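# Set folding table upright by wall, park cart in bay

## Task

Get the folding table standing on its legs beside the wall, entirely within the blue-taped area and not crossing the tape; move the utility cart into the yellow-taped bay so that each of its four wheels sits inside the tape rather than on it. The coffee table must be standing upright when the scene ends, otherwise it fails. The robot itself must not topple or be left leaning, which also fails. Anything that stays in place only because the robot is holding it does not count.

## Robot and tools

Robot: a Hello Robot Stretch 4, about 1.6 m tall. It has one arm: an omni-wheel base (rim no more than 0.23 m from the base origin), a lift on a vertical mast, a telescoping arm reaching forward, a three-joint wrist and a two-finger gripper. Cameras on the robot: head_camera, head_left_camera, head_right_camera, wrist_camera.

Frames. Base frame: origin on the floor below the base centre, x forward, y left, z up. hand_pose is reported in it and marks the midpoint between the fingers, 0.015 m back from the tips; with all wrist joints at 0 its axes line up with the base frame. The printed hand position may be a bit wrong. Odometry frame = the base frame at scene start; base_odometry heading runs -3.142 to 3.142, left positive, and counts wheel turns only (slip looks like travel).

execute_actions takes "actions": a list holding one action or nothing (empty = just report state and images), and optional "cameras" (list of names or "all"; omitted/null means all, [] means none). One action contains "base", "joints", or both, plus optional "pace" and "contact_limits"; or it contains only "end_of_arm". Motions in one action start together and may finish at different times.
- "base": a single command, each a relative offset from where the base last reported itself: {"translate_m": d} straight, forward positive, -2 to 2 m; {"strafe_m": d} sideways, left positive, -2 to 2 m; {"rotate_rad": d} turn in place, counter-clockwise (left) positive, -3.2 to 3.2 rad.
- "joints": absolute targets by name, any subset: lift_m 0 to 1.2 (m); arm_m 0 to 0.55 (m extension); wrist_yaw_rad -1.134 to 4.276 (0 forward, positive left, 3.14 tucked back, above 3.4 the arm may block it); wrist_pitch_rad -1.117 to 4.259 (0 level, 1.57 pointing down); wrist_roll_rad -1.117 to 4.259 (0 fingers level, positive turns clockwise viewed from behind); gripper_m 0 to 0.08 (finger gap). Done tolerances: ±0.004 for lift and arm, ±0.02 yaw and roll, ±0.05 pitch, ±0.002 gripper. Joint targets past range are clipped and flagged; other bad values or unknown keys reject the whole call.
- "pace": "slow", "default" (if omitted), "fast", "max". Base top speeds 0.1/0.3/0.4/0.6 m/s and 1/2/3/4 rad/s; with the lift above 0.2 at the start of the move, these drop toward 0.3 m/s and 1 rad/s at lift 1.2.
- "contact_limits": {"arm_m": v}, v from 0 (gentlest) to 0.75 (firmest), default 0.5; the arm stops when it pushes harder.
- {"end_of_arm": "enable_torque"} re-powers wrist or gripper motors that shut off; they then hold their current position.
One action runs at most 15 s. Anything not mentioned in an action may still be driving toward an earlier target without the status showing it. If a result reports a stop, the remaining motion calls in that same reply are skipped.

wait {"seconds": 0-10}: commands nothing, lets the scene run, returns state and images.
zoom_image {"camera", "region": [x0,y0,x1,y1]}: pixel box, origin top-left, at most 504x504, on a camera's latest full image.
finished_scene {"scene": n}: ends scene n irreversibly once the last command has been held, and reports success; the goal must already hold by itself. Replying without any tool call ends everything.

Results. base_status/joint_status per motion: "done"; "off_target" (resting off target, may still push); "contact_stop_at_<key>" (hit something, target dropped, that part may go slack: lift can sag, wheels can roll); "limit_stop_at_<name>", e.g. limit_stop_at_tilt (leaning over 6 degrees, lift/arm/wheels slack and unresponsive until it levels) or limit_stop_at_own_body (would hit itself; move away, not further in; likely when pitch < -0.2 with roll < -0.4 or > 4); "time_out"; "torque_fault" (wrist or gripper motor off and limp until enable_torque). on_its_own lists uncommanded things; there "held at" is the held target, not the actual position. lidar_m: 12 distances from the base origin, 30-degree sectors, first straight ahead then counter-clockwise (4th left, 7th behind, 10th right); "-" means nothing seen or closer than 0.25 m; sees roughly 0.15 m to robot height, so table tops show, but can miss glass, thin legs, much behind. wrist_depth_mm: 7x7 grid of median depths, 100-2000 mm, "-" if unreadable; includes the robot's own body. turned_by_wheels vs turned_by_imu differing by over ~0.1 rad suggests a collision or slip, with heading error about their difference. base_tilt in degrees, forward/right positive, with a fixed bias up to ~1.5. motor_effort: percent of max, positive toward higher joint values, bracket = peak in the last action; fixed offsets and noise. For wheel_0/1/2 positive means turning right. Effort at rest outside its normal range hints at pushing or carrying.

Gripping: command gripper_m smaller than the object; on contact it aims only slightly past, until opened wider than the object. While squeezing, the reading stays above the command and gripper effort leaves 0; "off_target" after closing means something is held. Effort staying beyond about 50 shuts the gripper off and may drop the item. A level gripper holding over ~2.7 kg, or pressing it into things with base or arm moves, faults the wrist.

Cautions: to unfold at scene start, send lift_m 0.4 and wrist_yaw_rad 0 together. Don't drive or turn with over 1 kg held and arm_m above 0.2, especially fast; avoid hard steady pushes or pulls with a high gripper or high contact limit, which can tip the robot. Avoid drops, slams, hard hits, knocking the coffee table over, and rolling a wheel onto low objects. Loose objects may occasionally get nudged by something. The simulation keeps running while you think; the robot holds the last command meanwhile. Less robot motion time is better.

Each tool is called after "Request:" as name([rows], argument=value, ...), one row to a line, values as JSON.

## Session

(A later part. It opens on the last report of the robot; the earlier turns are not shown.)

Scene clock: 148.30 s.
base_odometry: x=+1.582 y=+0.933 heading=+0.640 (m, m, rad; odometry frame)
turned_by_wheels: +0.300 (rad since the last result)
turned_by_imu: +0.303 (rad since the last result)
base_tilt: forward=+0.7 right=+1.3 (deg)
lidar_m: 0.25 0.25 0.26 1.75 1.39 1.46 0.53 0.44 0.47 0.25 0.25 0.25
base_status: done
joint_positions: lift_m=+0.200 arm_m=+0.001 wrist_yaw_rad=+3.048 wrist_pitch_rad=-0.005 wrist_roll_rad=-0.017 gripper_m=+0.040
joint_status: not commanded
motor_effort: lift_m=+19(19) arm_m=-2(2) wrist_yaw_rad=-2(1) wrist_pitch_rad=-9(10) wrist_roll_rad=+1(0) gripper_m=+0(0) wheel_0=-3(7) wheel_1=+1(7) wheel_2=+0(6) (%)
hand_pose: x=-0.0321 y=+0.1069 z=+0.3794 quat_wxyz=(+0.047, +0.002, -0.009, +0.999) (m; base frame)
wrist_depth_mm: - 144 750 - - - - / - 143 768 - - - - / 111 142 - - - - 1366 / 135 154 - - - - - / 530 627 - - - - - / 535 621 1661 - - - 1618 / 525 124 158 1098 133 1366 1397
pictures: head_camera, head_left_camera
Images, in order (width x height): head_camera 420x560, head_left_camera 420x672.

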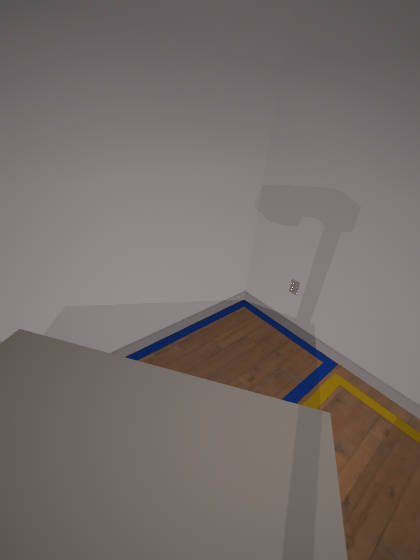

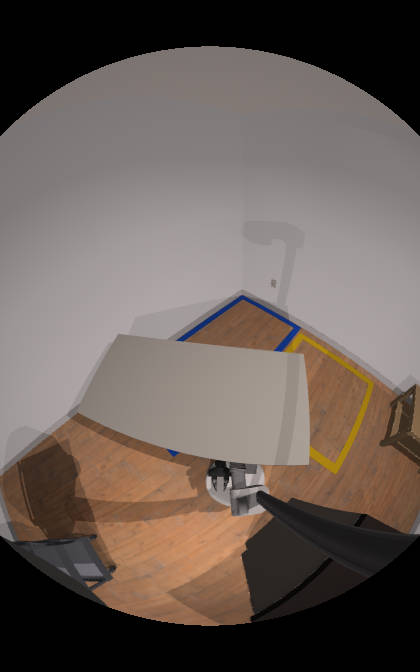

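Request:
execute_actions([
  {"base":{"strafe_m":-0.1}},
], cameras=[])

Request:
execute_actions([
  {"base":{"translate_m":0.35},"pace":"slow"},
], cameras=[])

Request:
execute_actions([
  {"base":{"translate_m":-0.1}},
], cameras=[])

Request:
execute_actions([
  {"base":{"rotate_rad":0.25}},
], cameras=["head_left_camera","head_right_camera"])

Scene clock: 154.53 s.
base_odometry: x=+1.641 y=+0.853 heading=+0.640 (m, m, rad; odometry frame)
turned_by_wheels: +0.000 (rad since the last result)
turned_by_imu: +0.000 (rad since the last result)
base_tilt: forward=+0.7 right=+1.3 (deg)
lidar_m: 0.25 0.25 0.25 1.82 1.47 3.06 0.45 0.39 0.39 1.36 0.25 0.25
base_status: done
joint_positions: lift_m=+0.200 arm_m=+0.001 wrist_yaw_rad=+3.048 wrist_pitch_rad=-0.005 wrist_roll_rad=-0.017 gripper_m=+0.040
joint_status: not commanded
motor_effort: lift_m=+19(19) arm_m=-2(2) wrist_yaw_rad=+0(1) wrist_pitch_rad=-9(7) wrist_roll_rad=+0(1) gripper_m=+0(0) wheel_0=+6(9) wheel_1=-1(6) wheel_2=+0(0) (%)
hand_pose: x=-0.0321 y=+0.1069 z=+0.3794 quat_wxyz=(+0.047, +0.002, -0.009, +0.999) (m; base frame)
wrist_depth_mm: - 145 676 - - - - / - 143 683 - - - - / 110 141 683 - - - 1397 / 134 154 683 - - - - / 477 559 676 - - - - / 480 564 661 - - - 1661 / 477 124 158 1118 133 1397 1397
pictures: none
No camera images: the call's "cameras" was empty. Leave "cameras" out to get every camera's image.

Scene clock: 159.30 s.
base_odometry: x=+1.922 y=+1.062 heading=+0.640 (m, m, rad; odometry frame)
turned_by_wheels: +0.000 (rad since the last result)
turned_by_imu: -0.003 (rad since the last result)
base_tilt: forward=+0.7 right=+1.3 (deg)
lidar_m: 0.25 0.25 0.25 0.25 1.69 1.73 0.72 0.67 1.43 0.25 0.25 0.25
base_status: done
joint_positions: lift_m=+0.200 arm_m=+0.001 wrist_yaw_rad=+3.048 wrist_pitch_rad=-0.005 wrist_roll_rad=-0.017 gripper_m=+0.040
joint_status: not commanded
motor_effort: lift_m=+19(19) arm_m=-2(2) wrist_yaw_rad=-1(1) wrist_pitch_rad=-10(11) wrist_roll_rad=+1(1) gripper_m=+0(0) wheel_0=+2(10) wheel_1=+2(3) wheel_2=-9(11) (%)
hand_pose: x=-0.0321 y=+0.1069 z=+0.3794 quat_wxyz=(+0.047, +0.002, -0.009, +0.999) (m; base frame)
wrist_depth_mm: - 144 - - - - - / - 143 1025 - - - - / 110 142 1008 - - - 1576 / 135 154 1008 - - - - / 707 831 1008 - - - - / 707 831 976 - - 1863 1921 / 707 124 158 1118 133 1430 1397
pictures: none
No camera images: the call's "cameras" was empty. Leave "cameras" out to get every camera's image.

Scene clock: 160.87 s.
base_odometry: x=+1.842 y=+1.002 heading=+0.640 (m, m, rad; odometry frame)
turned_by_wheels: +0.000 (rad since the last result)
turned_by_imu: +0.000 (rad since the last result)
base_tilt: forward=+0.7 right=+1.3 (deg)
lidar_m: 0.25 0.25 0.25 0.28 1.65 1.70 0.65 0.60 1.42 0.25 0.25 0.25
base_status: done
joint_positions: lift_m=+0.200 arm_m=+0.001 wrist_yaw_rad=+3.048 wrist_pitch_rad=-0.005 wrist_roll_rad=-0.017 gripper_m=+0.040
joint_status: not commanded
motor_effort: lift_m=+19(19) arm_m=-2(2) wrist_yaw_rad=+0(0) wrist_pitch_rad=-9(10) wrist_roll_rad=+1(1) gripper_m=+0(0) wheel_0=-1(5) wheel_1=+0(8) wheel_2=+0(6) (%)
hand_pose: x=-0.0321 y=+0.1069 z=+0.3794 quat_wxyz=(+0.047, +0.002, -0.009, +0.999) (m; base frame)
wrist_depth_mm: - 144 917 - - - - / - 143 917 - - - - / 110 141 917 - - - 1576 / 135 154 917 - - - - / 640 759 917 - - - - / 647 759 891 - - - 1863 / 634 124 158 1118 133 1397 1430
pictures: none
No camera images: the call's "cameras" was empty. Leave "cameras" out to get every camera's image.

Scene clock: 161.87 s.
base_odometry: x=+1.842 y=+1.002 heading=+0.889 (m, m, rad; odometry frame)
turned_by_wheels: +0.250 (rad since the last result)
turned_by_imu: +0.253 (rad since the last result)
base_tilt: forward=+0.7 right=+1.3 (deg)
lidar_m: 0.25 0.25 0.25 2.02 1.64 0.79 0.61 0.59 1.41 0.25 0.25 0.25
base_status: done
joint_positions: lift_m=+0.200 arm_m=+0.001 wrist_yaw_rad=+3.048 wrist_pitch_rad=-0.005 wrist_roll_rad=-0.017 gripper_m=+0.040
joint_status: not commanded
motor_effort: lift_m=+19(19) arm_m=-2(2) wrist_yaw_rad=+0(1) wrist_pitch_rad=-10(8) wrist_roll_rad=+0(0) gripper_m=+0(0) wheel_0=-3(6) wheel_1=-1(5) wheel_2=+0(5) (%)
hand_pose: x=-0.0321 y=+0.1069 z=+0.3794 quat_wxyz=(+0.047, +0.002, -0.009, +0.999) (m; base frame)
wrist_depth_mm: - 144 798 960 - - - / - 143 798 931 - - - / 110 142 798 931 - - - / 135 154 798 931 - - - / - 699 798 917 - - - / 1366 699 778 917 - - - / 991 124 158 878 132 1430 1464
pictures: head_left_camera, head_right_camera
Images, in order (width x height): head_left_camera 420x672, head_right_camera 420x672.

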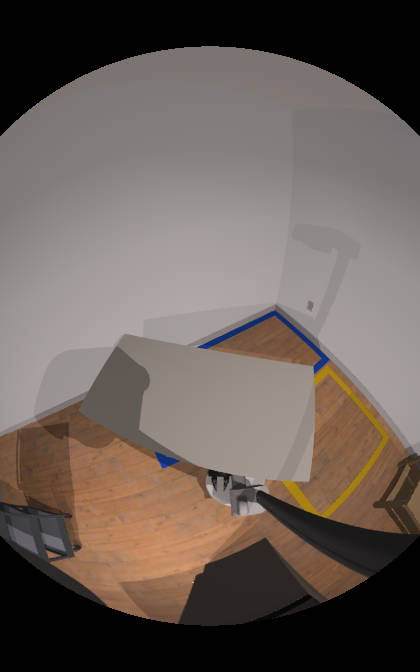

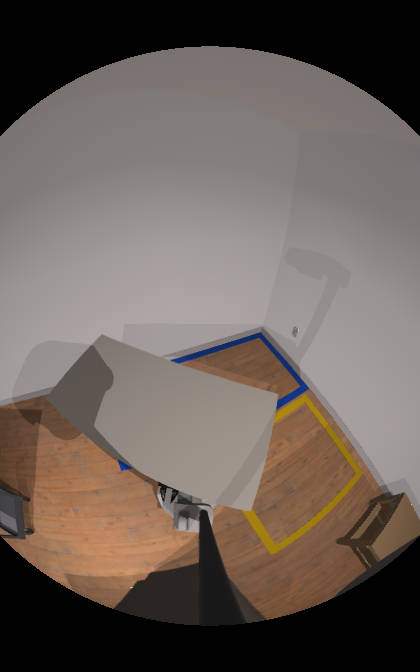

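Request:
execute_actions([
  {"base":{"translate_m":-0.1}},
], cameras=[])

Request:
execute_actions([
  {"base":{"strafe_m":-0.15}},
], cameras=[])

Request:
execute_actions([
  {"base":{"translate_m":0.4},"pace":"slow"},
], cameras=[])

Request:
execute_actions([
  {"base":{"translate_m":-0.15}},
], cameras=[])

Request:
execute_actions([
  {"base":{"rotate_rad":0.4}},
], cameras=["head_left_camera","head_right_camera"])

Scene clock: 180.20 s.
base_odometry: x=+1.779 y=+0.925 heading=+0.889 (m, m, rad; odometry frame)
turned_by_wheels: +0.000 (rad since the last result)
turned_by_imu: -0.001 (rad since the last result)
base_tilt: forward=+0.7 right=+1.3 (deg)
lidar_m: 0.25 0.25 0.34 2.19 1.59 0.66 0.50 0.51 1.35 1.62 0.25 0.25
base_status: done
joint_positions: lift_m=+0.200 arm_m=+0.001 wrist_yaw_rad=+3.048 wrist_pitch_rad=-0.005 wrist_roll_rad=-0.017 gripper_m=+0.040
joint_status: not commanded
motor_effort: lift_m=+19(19) arm_m=-2(2) wrist_yaw_rad=-1(1) wrist_pitch_rad=-9(12) wrist_roll_rad=+1(1) gripper_m=+0(0) wheel_0=-2(5) wheel_1=+0(5) wheel_2=-2(7) (%)
hand_pose: x=-0.0321 y=+0.1069 z=+0.3794 quat_wxyz=(+0.047, +0.002, -0.009, +0.999) (m; base frame)
wrist_depth_mm: - 145 707 809 - - - / - 143 699 809 - - - / 110 142 699 809 - - - / 135 154 707 809 - - - / 574 615 691 809 - - - / 603 609 691 809 - - - / 569 124 158 759 133 1397 1464
pictures: none
No camera images: the call's "cameras" was empty. Leave "cameras" out to get every camera's image.

Scene clock: 181.93 s.
base_odometry: x=+1.895 y=+0.830 heading=+0.889 (m, m, rad; odometry frame)
turned_by_wheels: +0.000 (rad since the last result)
turned_by_imu: +0.000 (rad since the last result)
base_tilt: forward=+0.7 right=+1.3 (deg)
lidar_m: 0.25 0.25 0.31 2.27 1.74 0.56 0.48 0.86 1.21 1.47 0.25 0.25
base_status: done
joint_positions: lift_m=+0.200 arm_m=+0.001 wrist_yaw_rad=+3.048 wrist_pitch_rad=-0.005 wrist_roll_rad=-0.017 gripper_m=+0.040
joint_status: not commanded
motor_effort: lift_m=+19(19) arm_m=-2(2) wrist_yaw_rad=-1(0) wrist_pitch_rad=-8(11) wrist_roll_rad=+1(1) gripper_m=+0(0) wheel_0=+4(13) wheel_1=-1(11) wheel_2=-3(6) (%)
hand_pose: x=-0.0321 y=+0.1069 z=+0.3794 quat_wxyz=(+0.047, +0.002, -0.009, +0.999) (m; base frame)
wrist_depth_mm: - 144 634 732 878 - - / - 143 627 732 866 - - / 110 142 634 723 866 - - / 135 154 627 723 866 - - / 1983 668 621 723 854 - - / 1576 691 615 723 854 - - / 1078 124 158 683 133 1430 1464
pictures: none
No camera images: the call's "cameras" was empty. Leave "cameras" out to get every camera's image.

Scene clock: 187.20 s.
base_odometry: x=+2.147 y=+1.140 heading=+0.889 (m, m, rad; odometry frame)
turned_by_wheels: +0.000 (rad since the last result)
turned_by_imu: -0.003 (rad since the last result)
base_tilt: forward=+0.6 right=+1.3 (deg)
lidar_m: 0.25 0.25 0.25 0.25 1.91 1.09 0.86 1.67 1.45 0.25 0.25 0.25
base_status: done
joint_positions: lift_m=+0.200 arm_m=+0.001 wrist_yaw_rad=+3.048 wrist_pitch_rad=-0.005 wrist_roll_rad=-0.017 gripper_m=+0.040
joint_status: not commanded
motor_effort: lift_m=+19(19) arm_m=-2(2) wrist_yaw_rad=-1(0) wrist_pitch_rad=-9(8) wrist_roll_rad=+1(0) gripper_m=+0(0) wheel_0=+3(10) wheel_1=+4(6) wheel_2=-8(11) (%)
hand_pose: x=-0.0321 y=+0.1069 z=+0.3794 quat_wxyz=(+0.047, +0.002, -0.009, +0.999) (m; base frame)
wrist_depth_mm: - 144 - - - - - / - 143 1060 1182 - - - / 110 142 1025 1182 - - - / 134 154 1008 1182 - - - / - 1576 1042 1160 - - - / 1537 1430 1025 1160 - - - / 1078 124 158 1118 133 1397 1499
pictures: none
No camera images: the call's "cameras" was empty. Leave "cameras" out to get every camera's image.

Scene clock: 189.03 s.
base_odometry: x=+2.052 y=+1.024 heading=+0.889 (m, m, rad; odometry frame)
turned_by_wheels: +0.000 (rad since the last result)
turned_by_imu: +0.000 (rad since the last result)
base_tilt: forward=+0.7 right=+1.3 (deg)
lidar_m: 0.25 0.25 0.25 0.67 1.85 0.90 0.72 1.39 1.36 1.36 0.25 0.25
base_status: done
joint_positions: lift_m=+0.200 arm_m=+0.001 wrist_yaw_rad=+3.048 wrist_pitch_rad=-0.005 wrist_roll_rad=-0.017 gripper_m=+0.040
joint_status: not commanded
motor_effort: lift_m=+19(19) arm_m=-2(2) wrist_yaw_rad=+0(0) wrist_pitch_rad=-11(10) wrist_roll_rad=+0(0) gripper_m=+0(0) wheel_0=-1(7) wheel_1=+0(8) wheel_2=-2(8) (%)
hand_pose: x=-0.0321 y=+0.1069 z=+0.3794 quat_wxyz=(+0.047, +0.002, -0.009, +0.999) (m; base frame)
wrist_depth_mm: - 144 931 - - - - / - 143 891 1008 - - - / 110 142 878 1025 - - - / 135 154 866 1008 - - - / - 1182 866 1008 - - - / 1576 1229 842 991 - - - / 1078 124 158 946 133 1397 1464
pictures: none
No camera images: the call's "cameras" was empty. Leave "cameras" out to get every camera's image.

Scene clock: 190.20 s.
base_odometry: x=+2.052 y=+1.024 heading=+1.289 (m, m, rad; odometry frame)
turned_by_wheels: +0.400 (rad since the last result)
turned_by_imu: +0.405 (rad since the last result)
base_tilt: forward=+0.7 right=+1.3 (deg)
lidar_m: 0.25 0.25 0.37 1.82 0.99 0.70 0.96 1.37 1.38 0.25 0.25 0.25
base_status: done
joint_positions: lift_m=+0.200 arm_m=+0.001 wrist_yaw_rad=+3.048 wrist_pitch_rad=-0.005 wrist_roll_rad=-0.017 gripper_m=+0.040
joint_status: not commanded
motor_effort: lift_m=+19(19) arm_m=-2(2) wrist_yaw_rad=+0(1) wrist_pitch_rad=-11(9) wrist_roll_rad=+1(1) gripper_m=+0(0) wheel_0=-2(4) wheel_1=+1(6) wheel_2=+1(5) (%)
hand_pose: x=-0.0321 y=+0.1069 z=+0.3794 quat_wxyz=(+0.047, +0.002, -0.009, +0.999) (m; base frame)
wrist_depth_mm: - 144 - - 904 - - / - 143 - 1255 878 931 - / 110 142 - 1160 866 917 - / 134 154 - 1060 866 917 - / 1863 - - 976 854 904 - / 1499 1708 1921 917 854 891 - / 1078 124 158 854 133 891 1397
pictures: head_left_camera, head_right_camera
Images, in order (width x height): head_left_camera 420x672, head_right_camera 420x672.

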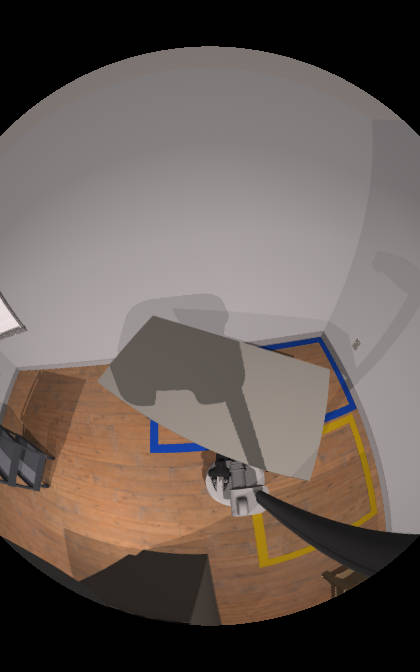

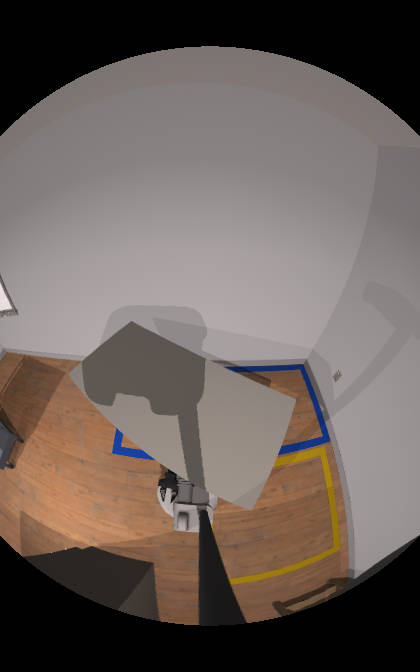

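Request:
execute_actions([
  {"base":{"translate_m":-0.2}},
], cameras=[])

Request:
execute_actions([
  {"base":{"strafe_m":-0.3}},
], cameras=["head_left_camera"])

Request:
execute_actions([
  {"base":{"translate_m":0.4},"pace":"slow"},
], cameras=[])

Request:
execute_actions([
  {"base":{"translate_m":-0.3}},
], cameras=["head_left_camera","head_right_camera"])

Scene clock: 198.50 s.
base_odometry: x=+1.997 y=+0.832 heading=+1.289 (m, m, rad; odometry frame)
turned_by_wheels: +0.000 (rad since the last result)
turned_by_imu: +0.000 (rad since the last result)
base_tilt: forward=+0.7 right=+1.3 (deg)
lidar_m: 0.28 0.40 1.02 1.81 0.71 0.52 0.89 1.21 1.40 1.33 0.29 0.27
base_status: done
joint_positions: lift_m=+0.200 arm_m=+0.001 wrist_yaw_rad=+3.048 wrist_pitch_rad=-0.005 wrist_roll_rad=-0.017 gripper_m=+0.040
joint_status: not commanded
motor_effort: lift_m=+19(19) arm_m=-2(2) wrist_yaw_rad=-1(0) wrist_pitch_rad=-12(9) wrist_roll_rad=+0(0) gripper_m=+0(0) wheel_0=-1(2) wheel_1=+0(4) wheel_2=-2(9) (%)
hand_pose: x=-0.0321 y=+0.1069 z=+0.3794 quat_wxyz=(+0.047, +0.002, -0.009, +0.999) (m; base frame)
wrist_depth_mm: - 144 - - 668 699 732 / - 143 - 1182 654 683 732 / 111 142 - 1078 647 683 715 / 135 154 - 1008 640 683 707 / 1921 - - 931 640 668 707 / 1576 1756 1863 866 634 661 691 / 1078 124 158 820 133 661 691
pictures: none
No camera images: the call's "cameras" was empty. Leave "cameras" out to get every camera's image.

Scene clock: 200.83 s.
base_odometry: x=+2.285 y=+0.748 heading=+1.289 (m, m, rad; odometry frame)
turned_by_wheels: +0.000 (rad since the last result)
turned_by_imu: +0.000 (rad since the last result)
base_tilt: forward=+0.7 right=+1.3 (deg)
lidar_m: 0.25 0.25 0.50 2.12 0.69 0.77 1.67 1.07 1.10 0.99 1.06 0.37
base_status: done
joint_positions: lift_m=+0.200 arm_m=+0.001 wrist_yaw_rad=+3.048 wrist_pitch_rad=-0.005 wrist_roll_rad=-0.017 gripper_m=+0.040
joint_status: not commanded
motor_effort: lift_m=+19(19) arm_m=-2(2) wrist_yaw_rad=+0(0) wrist_pitch_rad=-10(9) wrist_roll_rad=+1(1) gripper_m=+0(0) wheel_0=+1(11) wheel_1=+1(4) wheel_2=+1(2) (%)
hand_pose: x=-0.0321 y=+0.1069 z=+0.3794 quat_wxyz=(+0.047, +0.002, -0.009, +0.999) (m; base frame)
wrist_depth_mm: - 145 - - - 854 715 / - 143 - - - 798 699 / 110 142 - - 1229 788 699 / 135 154 - - 1205 768 691 / 1618 - - - 1182 750 683 / 1118 1661 1863 1808 1118 732 676 / 1042 124 158 1118 133 707 668
pictures: head_left_camera
Images, in order (width x height): head_left_camera 420x672.

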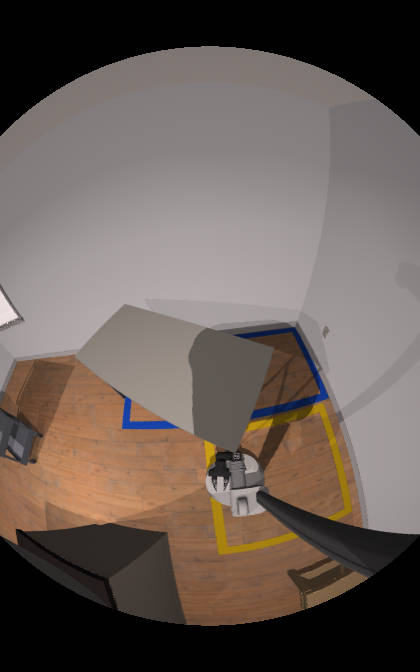

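Scene clock: 206.10 s.
base_odometry: x=+2.396 y=+1.132 heading=+1.289 (m, m, rad; odometry frame)
turned_by_wheels: +0.000 (rad since the last result)
turned_by_imu: -0.004 (rad since the last result)
base_tilt: forward=+0.7 right=+1.4 (deg)
lidar_m: 0.25 0.25 0.29 2.17 1.29 1.01 1.44 1.46 1.07 0.99 1.03 1.13
base_status: done
joint_positions: lift_m=+0.200 arm_m=+0.000 wrist_yaw_rad=+3.049 wrist_pitch_rad=-0.005 wrist_roll_rad=-0.017 gripper_m=+0.040
joint_status: not commanded
motor_effort: lift_m=+19(19) arm_m=+0(2) wrist_yaw_rad=-2(10) wrist_pitch_rad=-10(10) wrist_roll_rad=+1(1) gripper_m=+0(0) wheel_0=+3(8) wheel_1=+5(9) wheel_2=-9(16) (%)
hand_pose: x=-0.0324 y=+0.1068 z=+0.3794 quat_wxyz=(+0.046, +0.002, -0.009, +0.999) (m; base frame)
wrist_depth_mm: - 144 - - - - - / - 143 - - - 1138 - / 111 141 - - 1308 1138 1205 / 134 154 - - 1281 1118 1205 / 1863 - - - 1205 1078 1182 / 1618 1618 1921 1863 1182 1078 1160 / 1078 124 158 1118 133 1078 1138
pictures: none
No camera images: the call's "cameras" was empty. Leave "cameras" out to get every camera's image.

Scene clock: 208.57 s.
base_odometry: x=+2.312 y=+0.844 heading=+1.289 (m, m, rad; odometry frame)
turned_by_wheels: +0.000 (rad since the last result)
turned_by_imu: +0.001 (rad since the last result)
base_tilt: forward=+0.7 right=+1.4 (deg)
lidar_m: 0.43 0.49 0.85 2.13 0.84 0.79 1.62 1.15 1.07 1.02 1.05 1.40
base_status: done
joint_positions: lift_m=+0.200 arm_m=+0.000 wrist_yaw_rad=+3.049 wrist_pitch_rad=-0.005 wrist_roll_rad=-0.017 gripper_m=+0.040
joint_status: not commanded
motor_effort: lift_m=+19(19) arm_m=+0(0) wrist_yaw_rad=-3(3) wrist_pitch_rad=-10(9) wrist_roll_rad=+1(1) gripper_m=+0(0) wheel_0=-1(5) wheel_1=+1(3) wheel_2=-2(7) (%)
hand_pose: x=-0.0324 y=+0.1068 z=+0.3794 quat_wxyz=(+0.047, +0.002, -0.009, +0.999) (m; base frame)
wrist_depth_mm: - 144 - - - 904 854 / - 143 - - - 809 820 / 111 141 - - 1281 809 820 / 134 154 - - 1229 788 798 / 1808 - - - 1160 788 788 / 1281 1618 1921 1808 1160 768 798 / 1078 124 158 1098 133 759 788
pictures: head_left_camera, head_right_camera
Images, in order (width x height): head_left_camera 420x672, head_right_camera 420x672.

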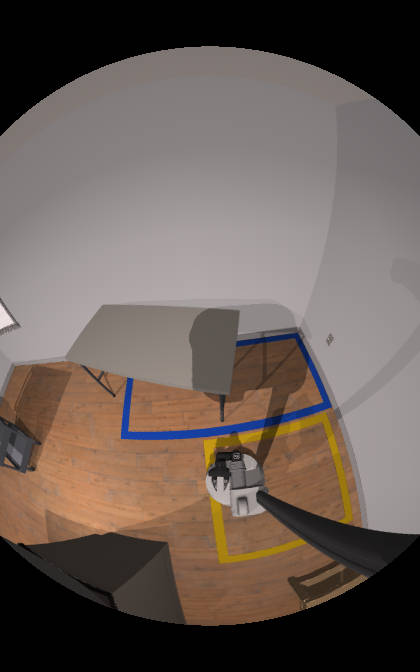

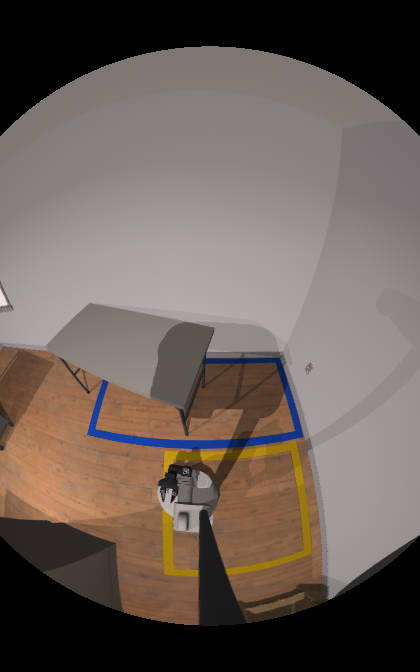

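Request:
execute_actions([
  {"base":{"strafe_m":1.35}},
], cameras=["head_left_camera"])

Request:
execute_actions([
  {"base":{"translate_m":0.55}},
], cameras=["head_left_camera","head_right_camera"])

Scene clock: 228.00 s.
base_odometry: x=+1.016 y=+1.220 heading=+1.288 (m, m, rad; odometry frame)
turned_by_wheels: +0.000 (rad since the last result)
turned_by_imu: -0.002 (rad since the last result)
base_tilt: forward=+0.7 right=+1.3 (deg)
lidar_m: 0.74 1.32 1.70 0.76 0.82 2.58 1.00 0.65 0.83 2.38 0.88 0.76
base_status: done
joint_positions: lift_m=+0.200 arm_m=+0.000 wrist_yaw_rad=+3.048 wrist_pitch_rad=-0.005 wrist_roll_rad=-0.017 gripper_m=+0.040
joint_status: not commanded
motor_effort: lift_m=+19(19) arm_m=+0(0) wrist_yaw_rad=-1(3) wrist_pitch_rad=-9(11) wrist_roll_rad=+0(1) gripper_m=+0(0) wheel_0=+1(9) wheel_1=-1(5) wheel_2=-1(3) (%)
hand_pose: x=-0.0323 y=+0.1068 z=+0.3794 quat_wxyz=(+0.047, +0.002, -0.009, +0.999) (m; base frame)
wrist_depth_mm: - 144 - - - - - / - 142 - - - - - / 111 141 - - - - - / 134 154 - - - - - / 683 1160 - - - - - / 683 1397 1863 - - - - / 676 124 158 1098 133 1430 1430
pictures: head_left_camera
Images, in order (width x height): head_left_camera 420x672.

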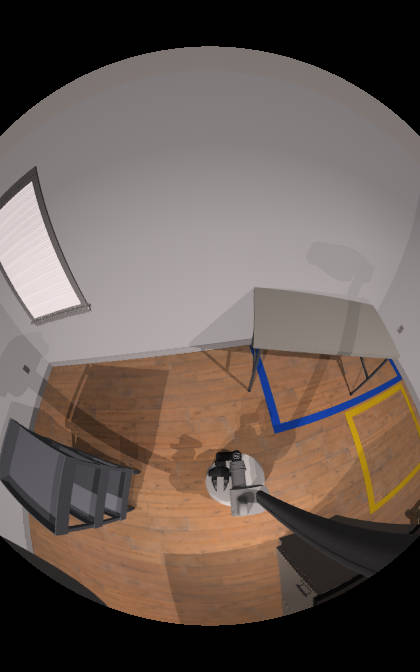

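Scene clock: 231.30 s.
base_odometry: x=+1.169 y=+1.749 heading=+1.289 (m, m, rad; odometry frame)
turned_by_wheels: +0.000 (rad since the last result)
turned_by_imu: -0.002 (rad since the last result)
base_tilt: forward=+0.7 right=+1.3 (deg)
lidar_m: 0.72 0.76 1.01 2.39 0.89 1.18 1.18 1.19 2.38 0.45 0.25 0.25
base_status: done
joint_positions: lift_m=+0.200 arm_m=+0.000 wrist_yaw_rad=+3.048 wrist_pitch_rad=-0.005 wrist_roll_rad=-0.017 gripper_m=+0.040
joint_status: not commanded
motor_effort: lift_m=+19(19) arm_m=+0(0) wrist_yaw_rad=-1(1) wrist_pitch_rad=-10(9) wrist_roll_rad=+1(1) gripper_m=+0(0) wheel_0=+2(4) wheel_1=+1(6) wheel_2=+0(8) (%)
hand_pose: x=-0.0323 y=+0.1068 z=+0.3794 quat_wxyz=(+0.047, +0.002, -0.009, +0.999) (m; base frame)
wrist_depth_mm: - 144 - - - - - / - 143 - - - - 946 / 111 141 - - - - - / 135 154 - - - - - / 1182 1229 - - - - - / 1205 1255 1863 - - - - / 1078 124 158 1118 133 1336 878
pictures: head_left_camera, head_right_camera
Images, in order (width x height): head_left_camera 420x672, head_right_camera 420x672.

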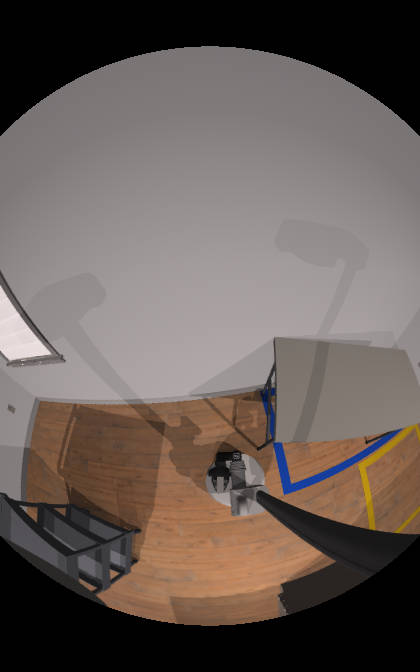

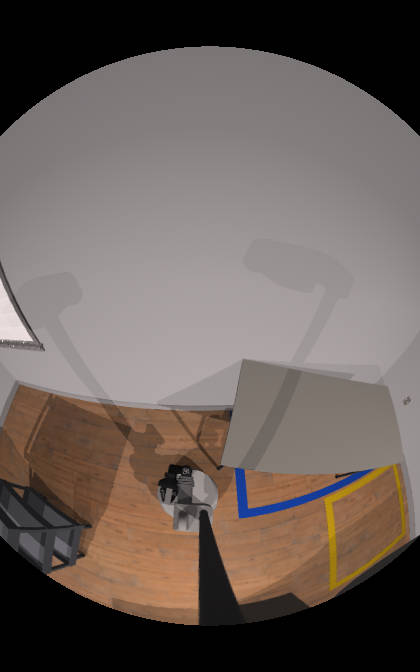

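Request:
execute_actions([
  {"base":{"strafe_m":0.15}},
], cameras=[])

Request:
execute_actions([
  {"base":{"translate_m":0.34}},
], cameras=[])

Request:
execute_actions([
  {"base":{"rotate_rad":1.52}},
], cameras=["head_left_camera","head_right_camera"])

Request:
execute_actions([
  {"base":{"translate_m":-0.45},"pace":"slow"},
], cameras=["head_left_camera","head_right_camera"])

Scene clock: 238.90 s.
base_odometry: x=+1.025 y=+1.790 heading=+1.288 (m, m, rad; odometry frame)
turned_by_wheels: +0.000 (rad since the last result)
turned_by_imu: -0.001 (rad since the last result)
base_tilt: forward=+0.7 right=+1.3 (deg)
lidar_m: 0.71 0.74 0.98 2.22 0.78 0.92 1.54 1.22 2.48 0.54 0.34 0.50
base_status: done
joint_positions: lift_m=+0.200 arm_m=+0.000 wrist_yaw_rad=+3.048 wrist_pitch_rad=-0.005 wrist_roll_rad=-0.017 gripper_m=+0.040
joint_status: not commanded
motor_effort: lift_m=+19(19) arm_m=+0(0) wrist_yaw_rad=-2(2) wrist_pitch_rad=-9(11) wrist_roll_rad=+1(1) gripper_m=+0(0) wheel_0=+0(8) wheel_1=+0(5) wheel_2=-2(2) (%)
hand_pose: x=-0.0323 y=+0.1068 z=+0.3794 quat_wxyz=(+0.047, +0.002, -0.009, +0.999) (m; base frame)
wrist_depth_mm: - 144 - - - - 759 / - 143 - - - 1118 750 / 111 142 - - - - 1098 / 135 154 - - - 1138 715 / 1182 1661 - - - - - / 1182 1576 1863 - - - 1118 / 1098 124 158 1118 133 904 699
pictures: none
No camera images: the call's "cameras" was empty. Leave "cameras" out to get every camera's image.

Scene clock: 241.50 s.
base_odometry: x=+1.120 y=+2.117 heading=+1.289 (m, m, rad; odometry frame)
turned_by_wheels: +0.000 (rad since the last result)
turned_by_imu: -0.001 (rad since the last result)
base_tilt: forward=+0.6 right=+1.3 (deg)
lidar_m: 0.36 0.39 0.54 1.25 1.14 1.01 1.54 1.53 0.32 0.31 0.38 0.40
base_status: done
joint_positions: lift_m=+0.200 arm_m=+0.000 wrist_yaw_rad=+3.048 wrist_pitch_rad=-0.005 wrist_roll_rad=-0.017 gripper_m=+0.040
joint_status: not commanded
motor_effort: lift_m=+19(19) arm_m=+0(0) wrist_yaw_rad=-2(1) wrist_pitch_rad=-9(10) wrist_roll_rad=+0(1) gripper_m=+0(0) wheel_0=+1(7) wheel_1=+1(5) wheel_2=+1(7) (%)
hand_pose: x=-0.0323 y=+0.1068 z=+0.3794 quat_wxyz=(+0.047, +0.002, -0.009, +0.999) (m; base frame)
wrist_depth_mm: - 144 - - - - - / - 143 - - - - - / 111 141 - - - 1255 1255 / 134 154 - - - 1138 - / 1499 1576 - - - - - / 1499 1537 1921 - 1863 1499 1464 / 1078 124 158 1118 133 1025 1118
pictures: none
No camera images: the call's "cameras" was empty. Leave "cameras" out to get every camera's image.

Scene clock: 243.53 s.
base_odometry: x=+1.120 y=+2.117 heading=+2.809 (m, m, rad; odometry frame)
turned_by_wheels: +1.520 (rad since the last result)
turned_by_imu: +1.539 (rad since the last result)
base_tilt: forward=+0.7 right=+1.3 (deg)
lidar_m: 1.09 1.17 1.04 1.83 1.55 0.31 0.30 0.37 0.41 0.37 0.39 0.52
base_status: done
joint_positions: lift_m=+0.200 arm_m=+0.000 wrist_yaw_rad=+3.048 wrist_pitch_rad=-0.005 wrist_roll_rad=-0.017 gripper_m=+0.040
joint_status: not commanded
motor_effort: lift_m=+19(19) arm_m=+0(0) wrist_yaw_rad=-2(1) wrist_pitch_rad=-10(11) wrist_roll_rad=+1(1) gripper_m=+0(0) wheel_0=-1(8) wheel_1=-1(5) wheel_2=+1(9) (%)
hand_pose: x=-0.0323 y=+0.1068 z=+0.3794 quat_wxyz=(+0.047, +0.002, -0.009, +0.999) (m; base frame)
wrist_depth_mm: - 144 544 539 - - - / - 142 759 741 - - - / 111 141 1042 1397 - - - / 134 154 - - - - - / 1118 - - - - - - / 1042 1430 484 - - - - / 1042 124 158 1118 133 1430 1430
pictures: head_left_camera, head_right_camera
Images, in order (width x height): head_left_camera 420x672, head_right_camera 420x672.

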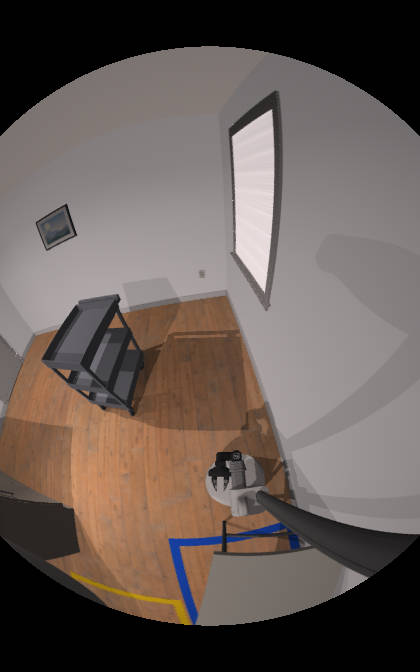

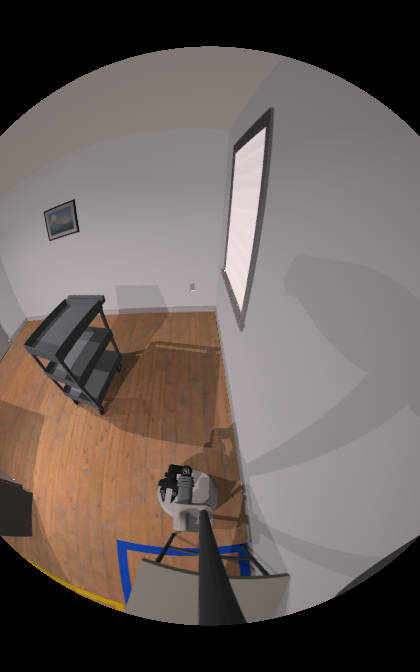

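Scene clock: 249.30 s.
base_odometry: x=+1.545 y=+1.970 heading=+2.808 (m, m, rad; odometry frame)
turned_by_wheels: +0.000 (rad since the last result)
turned_by_imu: +0.001 (rad since the last result)
base_tilt: forward=+0.7 right=+1.3 (deg)
lidar_m: 1.30 1.33 1.50 1.45 0.25 0.25 0.25 0.25 0.25 0.42 0.42 0.56
base_status: done
joint_positions: lift_m=+0.200 arm_m=+0.000 wrist_yaw_rad=+3.048 wrist_pitch_rad=-0.005 wrist_roll_rad=-0.017 gripper_m=+0.040
joint_status: not commanded
motor_effort: lift_m=+19(19) arm_m=+0(1) wrist_yaw_rad=-1(1) wrist_pitch_rad=-11(8) wrist_roll_rad=+0(0) gripper_m=+0(0) wheel_0=-5(11) wheel_1=-5(8) wheel_2=+7(11) (%)
hand_pose: x=-0.0323 y=+0.1069 z=+0.3794 quat_wxyz=(+0.047, +0.002, -0.009, +0.999) (m; base frame)
wrist_depth_mm: - 144 544 517 517 - - / - 143 750 732 778 - - / 111 142 1060 1255 - - - / 134 154 - - - - - / 1205 - - - - - - / 1281 1661 1863 1983 - - - / 257 124 158 259 133 1397 1464
pictures: head_left_camera, head_right_camera
Images, in order (width x height): head_left_camera 420x672, head_right_camera 420x672.

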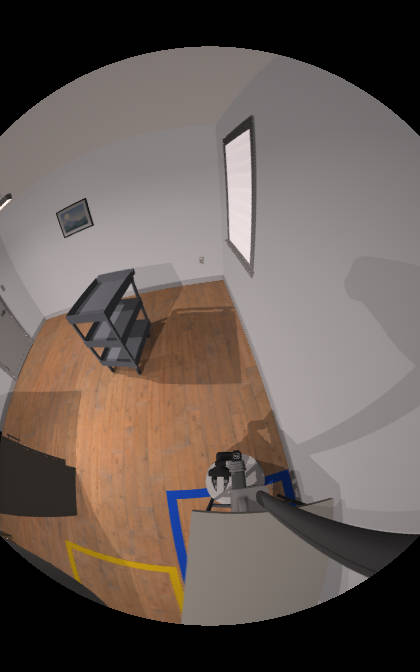

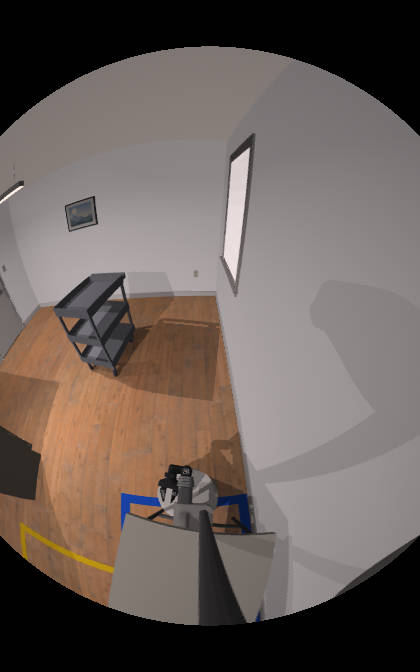

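Request:
execute_actions([
  {"base":{"translate_m":-0.2},"pace":"slow"},
], cameras=["head_left_camera"])

Request:
execute_actions([
  {"base":{"translate_m":0.75}},
], cameras=[])

Request:
execute_actions([
  {"base":{"rotate_rad":3.1}},
])

Scene clock: 258.47 s.
base_odometry: x=+1.733 y=+1.904 heading=+2.808 (m, m, rad; odometry frame)
turned_by_wheels: +0.000 (rad since the last result)
turned_by_imu: +0.000 (rad since the last result)
base_tilt: forward=+0.7 right=+1.3 (deg)
lidar_m: 1.35 1.49 1.82 1.44 0.25 0.25 0.25 0.25 0.25 0.42 0.44 0.59
base_status: done
joint_positions: lift_m=+0.200 arm_m=+0.000 wrist_yaw_rad=+3.048 wrist_pitch_rad=-0.005 wrist_roll_rad=-0.017 gripper_m=+0.040
joint_status: not commanded
motor_effort: lift_m=+19(19) arm_m=+0(0) wrist_yaw_rad=-2(1) wrist_pitch_rad=-9(9) wrist_roll_rad=+1(0) gripper_m=-1(0) wheel_0=-4(7) wheel_1=-3(9) wheel_2=+8(12) (%)
hand_pose: x=-0.0323 y=+0.1069 z=+0.3794 quat_wxyz=(+0.047, +0.002, -0.009, +0.999) (m; base frame)
wrist_depth_mm: - 144 544 521 508 - - / - 143 759 732 707 - - / 111 141 1060 1229 - - - / 134 154 - - - - - / 1255 1863 1983 - - - - / 1281 1618 1921 - 1756 - - / 257 124 158 260 133 1397 1464
pictures: head_left_camera
Images, in order (width x height): head_left_camera 420x672.

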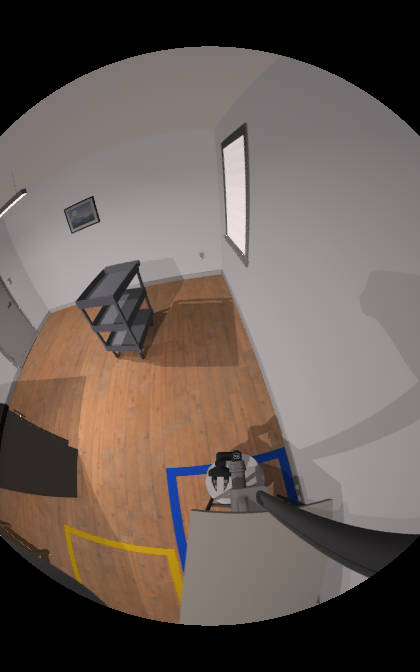

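Scene clock: 262.47 s.
base_odometry: x=+1.024 y=+2.150 heading=+2.808 (m, m, rad; odometry frame)
turned_by_wheels: +0.000 (rad since the last result)
turned_by_imu: -0.003 (rad since the last result)
base_tilt: forward=+0.7 right=+1.3 (deg)
lidar_m: 1.02 1.14 0.96 2.43 1.60 2.80 0.84 0.61 0.40 0.36 0.37 0.50
base_status: done
joint_positions: lift_m=+0.200 arm_m=+0.000 wrist_yaw_rad=+3.048 wrist_pitch_rad=-0.005 wrist_roll_rad=-0.017 gripper_m=+0.040
joint_status: not commanded
motor_effort: lift_m=+19(19) arm_m=+0(0) wrist_yaw_rad=-1(1) wrist_pitch_rad=-8(8) wrist_roll_rad=+1(0) gripper_m=+0(0) wheel_0=+1(4) wheel_1=-1(5) wheel_2=+1(12) (%)
hand_pose: x=-0.0323 y=+0.1069 z=+0.3794 quat_wxyz=(+0.047, +0.002, -0.009, +0.999) (m; base frame)
wrist_depth_mm: - 144 - - - - - / - 143 - - - - - / 111 141 1025 1708 - - - / 135 154 - - - - - / 1078 - - - - - - / 1118 1661 1921 1983 - - - / 1008 124 158 1118 133 1430 1464
pictures: none
No camera images: the call's "cameras" was empty. Leave "cameras" out to get every camera's image.

Scene clock: 265.30 s.
base_odometry: x=+1.025 y=+2.150 heading=-0.375 (m, m, rad; odometry frame)
turned_by_wheels: +3.100 (rad since the last result)
turned_by_imu: +3.138 (rad since the last result)
base_tilt: forward=+0.7 right=+1.3 (deg)
lidar_m: 0.83 0.61 0.40 0.36 0.38 0.49 1.01 1.16 0.97 2.76 1.56 2.78
base_status: done
joint_positions: lift_m=+0.200 arm_m=+0.000 wrist_yaw_rad=+3.048 wrist_pitch_rad=-0.005 wrist_roll_rad=-0.017 gripper_m=+0.040
joint_status: not commanded
motor_effort: lift_m=+19(19) arm_m=-1(1) wrist_yaw_rad=-1(1) wrist_pitch_rad=-11(10) wrist_roll_rad=+1(1) gripper_m=+0(0) wheel_0=-3(7) wheel_1=+0(3) wheel_2=+0(7) (%)
hand_pose: x=-0.0323 y=+0.1069 z=+0.3794 quat_wxyz=(+0.047, +0.002, -0.009, +0.999) (m; base frame)
wrist_depth_mm: - 144 - 1618 768 504 392 / - 143 - 1464 750 492 384 / 111 142 - 1397 732 480 377 / 135 154 - 1366 715 473 375 / - - - 1281 683 462 368 / 1576 1708 1921 1229 661 452 359 / 1078 124 158 1042 132 433 351
pictures: head_camera, head_left_camera, head_right_camera, wrist_camera
Images, in order (width x height): head_camera 420x560, head_left_camera 420x672, head_right_camera 420x672, wrist_camera 616x392.

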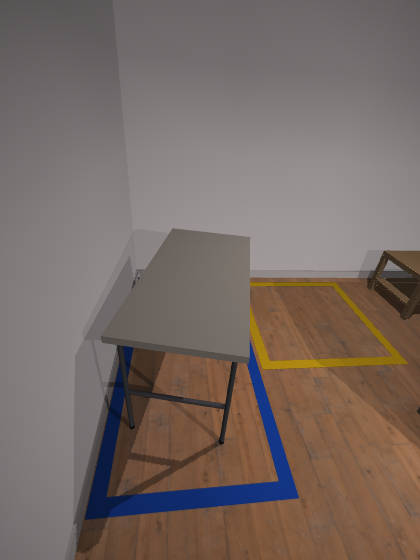

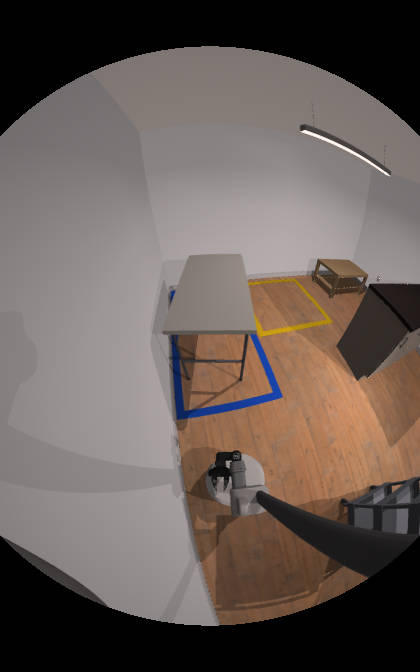

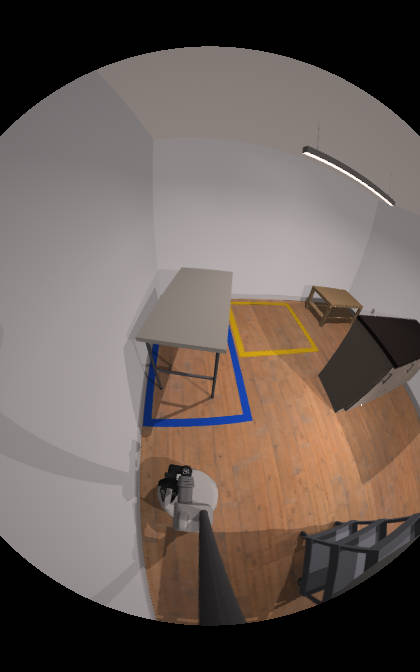

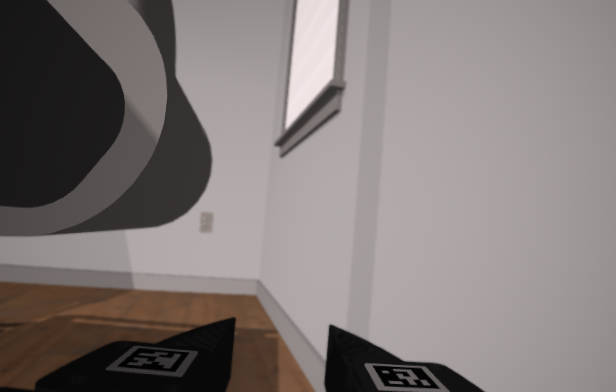

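Request:
execute_actions([
  {"base":{"strafe_m":-0.75}},
], cameras=[])

Request:
execute_actions([
  {"base":{"translate_m":1.1},"joints":{"lift_m":0.35}},
], cameras=[])

Request:
execute_actions([
  {"base":{"rotate_rad":1.55},"joints":{"wrist_yaw_rad":1.57}},
])

Scene clock: 278.03 s.
base_odometry: x=+0.750 y=+1.452 heading=-0.375 (m, m, rad; odometry frame)
turned_by_wheels: +0.000 (rad since the last result)
turned_by_imu: -0.003 (rad since the last result)
base_tilt: forward=+0.7 right=+1.3 (deg)
lidar_m: 1.82 1.00 1.24 1.12 1.14 1.44 0.48 0.47 0.68 2.59 0.91 0.97
base_status: done
joint_positions: lift_m=+0.200 arm_m=+0.000 wrist_yaw_rad=+3.048 wrist_pitch_rad=-0.005 wrist_roll_rad=-0.017 gripper_m=+0.040
joint_status: not commanded
motor_effort: lift_m=+19(19) arm_m=-1(1) wrist_yaw_rad=-1(1) wrist_pitch_rad=-11(8) wrist_roll_rad=+1(1) gripper_m=+0(0) wheel_0=-2(7) wheel_1=+0(10) wheel_2=+0(0) (%)
hand_pose: x=-0.0323 y=+0.1069 z=+0.3794 quat_wxyz=(+0.047, +0.002, -0.009, +0.999) (m; base frame)
wrist_depth_mm: - 144 - - - 1708 1255 / - 143 - - - 1661 1229 / 111 141 - - - 1576 1205 / 134 154 - - - 1618 1205 / 1921 - - - - 1537 1182 / 1008 991 1921 - 1983 1537 1182 / 544 124 157 1118 133 1336 1138
pictures: none
No camera images: the call's "cameras" was empty. Leave "cameras" out to get every camera's image.

Scene clock: 283.20 s.
base_odometry: x=+1.773 y=+1.049 heading=-0.375 (m, m, rad; odometry frame)
turned_by_wheels: +0.000 (rad since the last result)
turned_by_imu: -0.005 (rad since the last result)
base_tilt: forward=+0.7 right=+1.3 (deg)
lidar_m: 1.56 0.67 0.50 0.50 0.55 1.64 1.55 1.65 0.69 0.64 1.46 1.56
base_status: done
joint_positions: lift_m=+0.350 arm_m=+0.000 wrist_yaw_rad=+3.048 wrist_pitch_rad=-0.005 wrist_roll_rad=-0.017 gripper_m=+0.040
joint_status: all done
motor_effort: lift_m=+25(29) arm_m=-1(1) wrist_yaw_rad=+0(2) wrist_pitch_rad=-12(9) wrist_roll_rad=+1(1) gripper_m=+0(0) wheel_0=+0(7) wheel_1=-1(2) wheel_2=+0(9) (%)
hand_pose: x=-0.0323 y=+0.1069 z=+0.5289 quat_wxyz=(+0.047, +0.002, -0.009, +0.999) (m; base frame)
wrist_depth_mm: - 144 - - - 1863 1464 / - 143 - - - 1863 1397 / 111 141 - - - 1808 1366 / 134 154 - - - 1808 1366 / - - - - - 1756 1336 / - 1863 - - - 1661 1336 / 1464 124 158 1499 133 1661 1308
pictures: none
No camera images: the call's "cameras" was empty. Leave "cameras" out to get every camera's image.

Scene clock: 285.23 s.
base_odometry: x=+1.773 y=+1.049 heading=+1.175 (m, m, rad; odometry frame)
turned_by_wheels: +1.550 (rad since the last result)
turned_by_imu: +1.569 (rad since the last result)
base_tilt: forward=+0.7 right=+1.3 (deg)
lidar_m: 0.49 0.54 1.60 1.56 1.63 0.67 0.66 1.49 1.54 1.58 0.64 0.52
base_status: done
joint_positions: lift_m=+0.350 arm_m=+0.000 wrist_yaw_rad=+1.570 wrist_pitch_rad=-0.005 wrist_roll_rad=-0.017 gripper_m=+0.040
joint_status: all done
motor_effort: lift_m=+24(25) arm_m=-1(1) wrist_yaw_rad=-3(8) wrist_pitch_rad=-12(10) wrist_roll_rad=+0(1) gripper_m=+0(0) wheel_0=-1(8) wheel_1=+0(10) wheel_2=+0(5) (%)
hand_pose: x=+0.2589 y=+0.2126 z=+0.5289 quat_wxyz=(+0.707, -0.005, -0.008, +0.707) (m; base frame)
wrist_depth_mm: - - - - - 1756 1308 / - - - - - 1808 1308 / - 1661 - - - 1708 1281 / - - - - - 1708 1229 / - - - - - 1661 1205 / - 1863 - - - 1618 1229 / 1464 124 158 1499 133 1537 1182
pictures: head_camera, head_left_camera, head_right_camera, wrist_camera
Images, in order (width x height): head_camera 420x560, head_left_camera 420x672, head_right_camera 420x672, wrist_camera 616x392.

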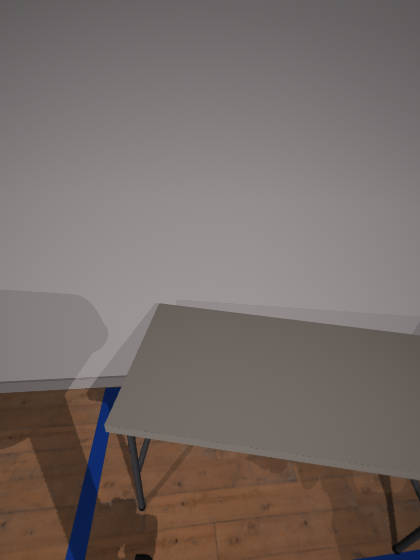

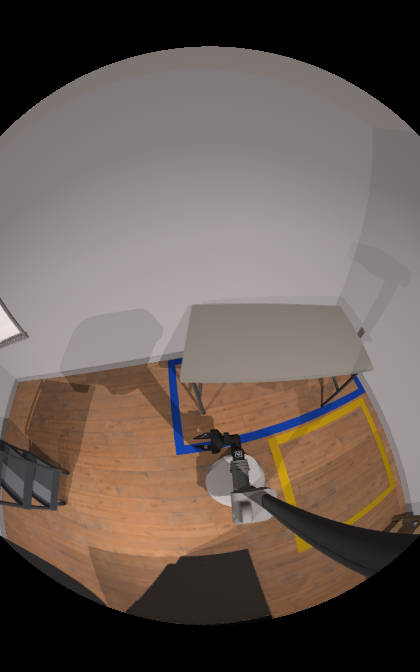

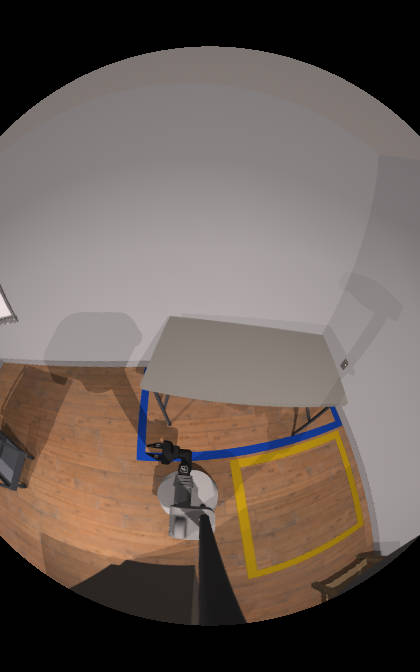

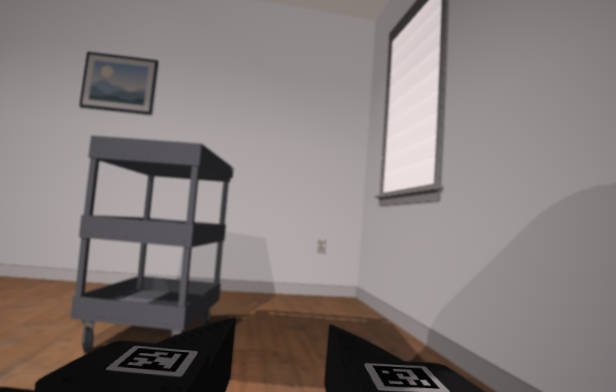

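Request:
execute_actions([
  {"base":{"strafe_m":-0.65},"joints":{"wrist_yaw_rad":3.05,"lift_m":0.2}},
], cameras=["head_camera","head_left_camera","head_right_camera"])

Scene clock: 300.87 s.
base_odometry: x=+2.373 y=+0.798 heading=+1.175 (m, m, rad; odometry frame)
turned_by_wheels: +0.000 (rad since the last result)
turned_by_imu: -0.001 (rad since the last result)
base_tilt: forward=+0.7 right=+1.3 (deg)
lidar_m: 0.44 0.48 0.74 2.25 0.96 0.87 1.78 1.14 0.99 0.91 0.93 0.43
base_status: done
joint_positions: lift_m=+0.200 arm_m=+0.000 wrist_yaw_rad=+3.050 wrist_pitch_rad=-0.005 wrist_roll_rad=-0.017 gripper_m=+0.040
joint_status: all done
motor_effort: lift_m=+18(26) arm_m=-1(1) wrist_yaw_rad=+0(5) wrist_pitch_rad=-12(9) wrist_roll_rad=+1(0) gripper_m=+0(0) wheel_0=+1(10) wheel_1=+0(8) wheel_2=+0(0) (%)
hand_pose: x=-0.0324 y=+0.1066 z=+0.3795 quat_wxyz=(+0.046, +0.002, -0.009, +0.999) (m; base frame)
wrist_depth_mm: - 144 - - - - - / - 143 - - - 904 931 / 111 142 - - 1336 891 917 / 134 153 - - 1281 878 917 / 1808 - - - 1255 866 904 / 1336 1576 1921 1808 1205 866 904 / 1060 124 158 1078 133 854 878
pictures: head_camera, head_left_camera, head_right_camera
Images, in order (width x height): head_camera 420x560, head_left_camera 420x672, head_right_camera 420x672.

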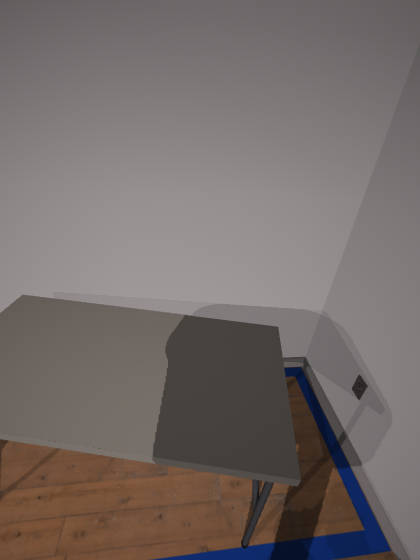

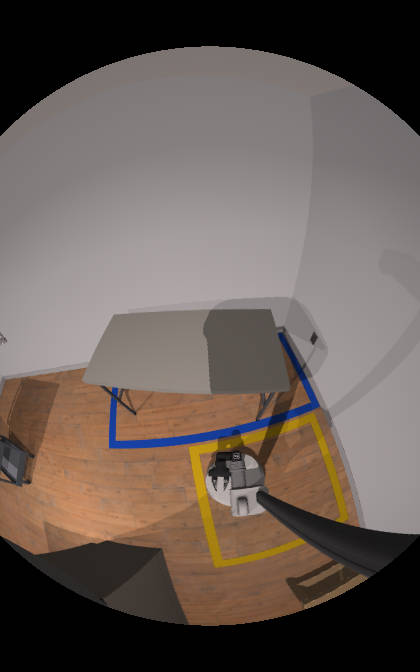

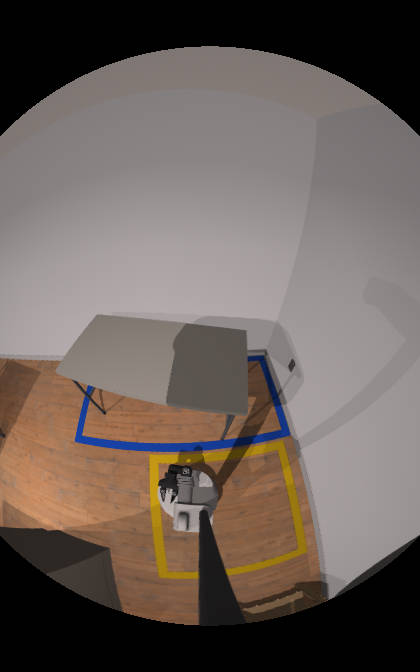

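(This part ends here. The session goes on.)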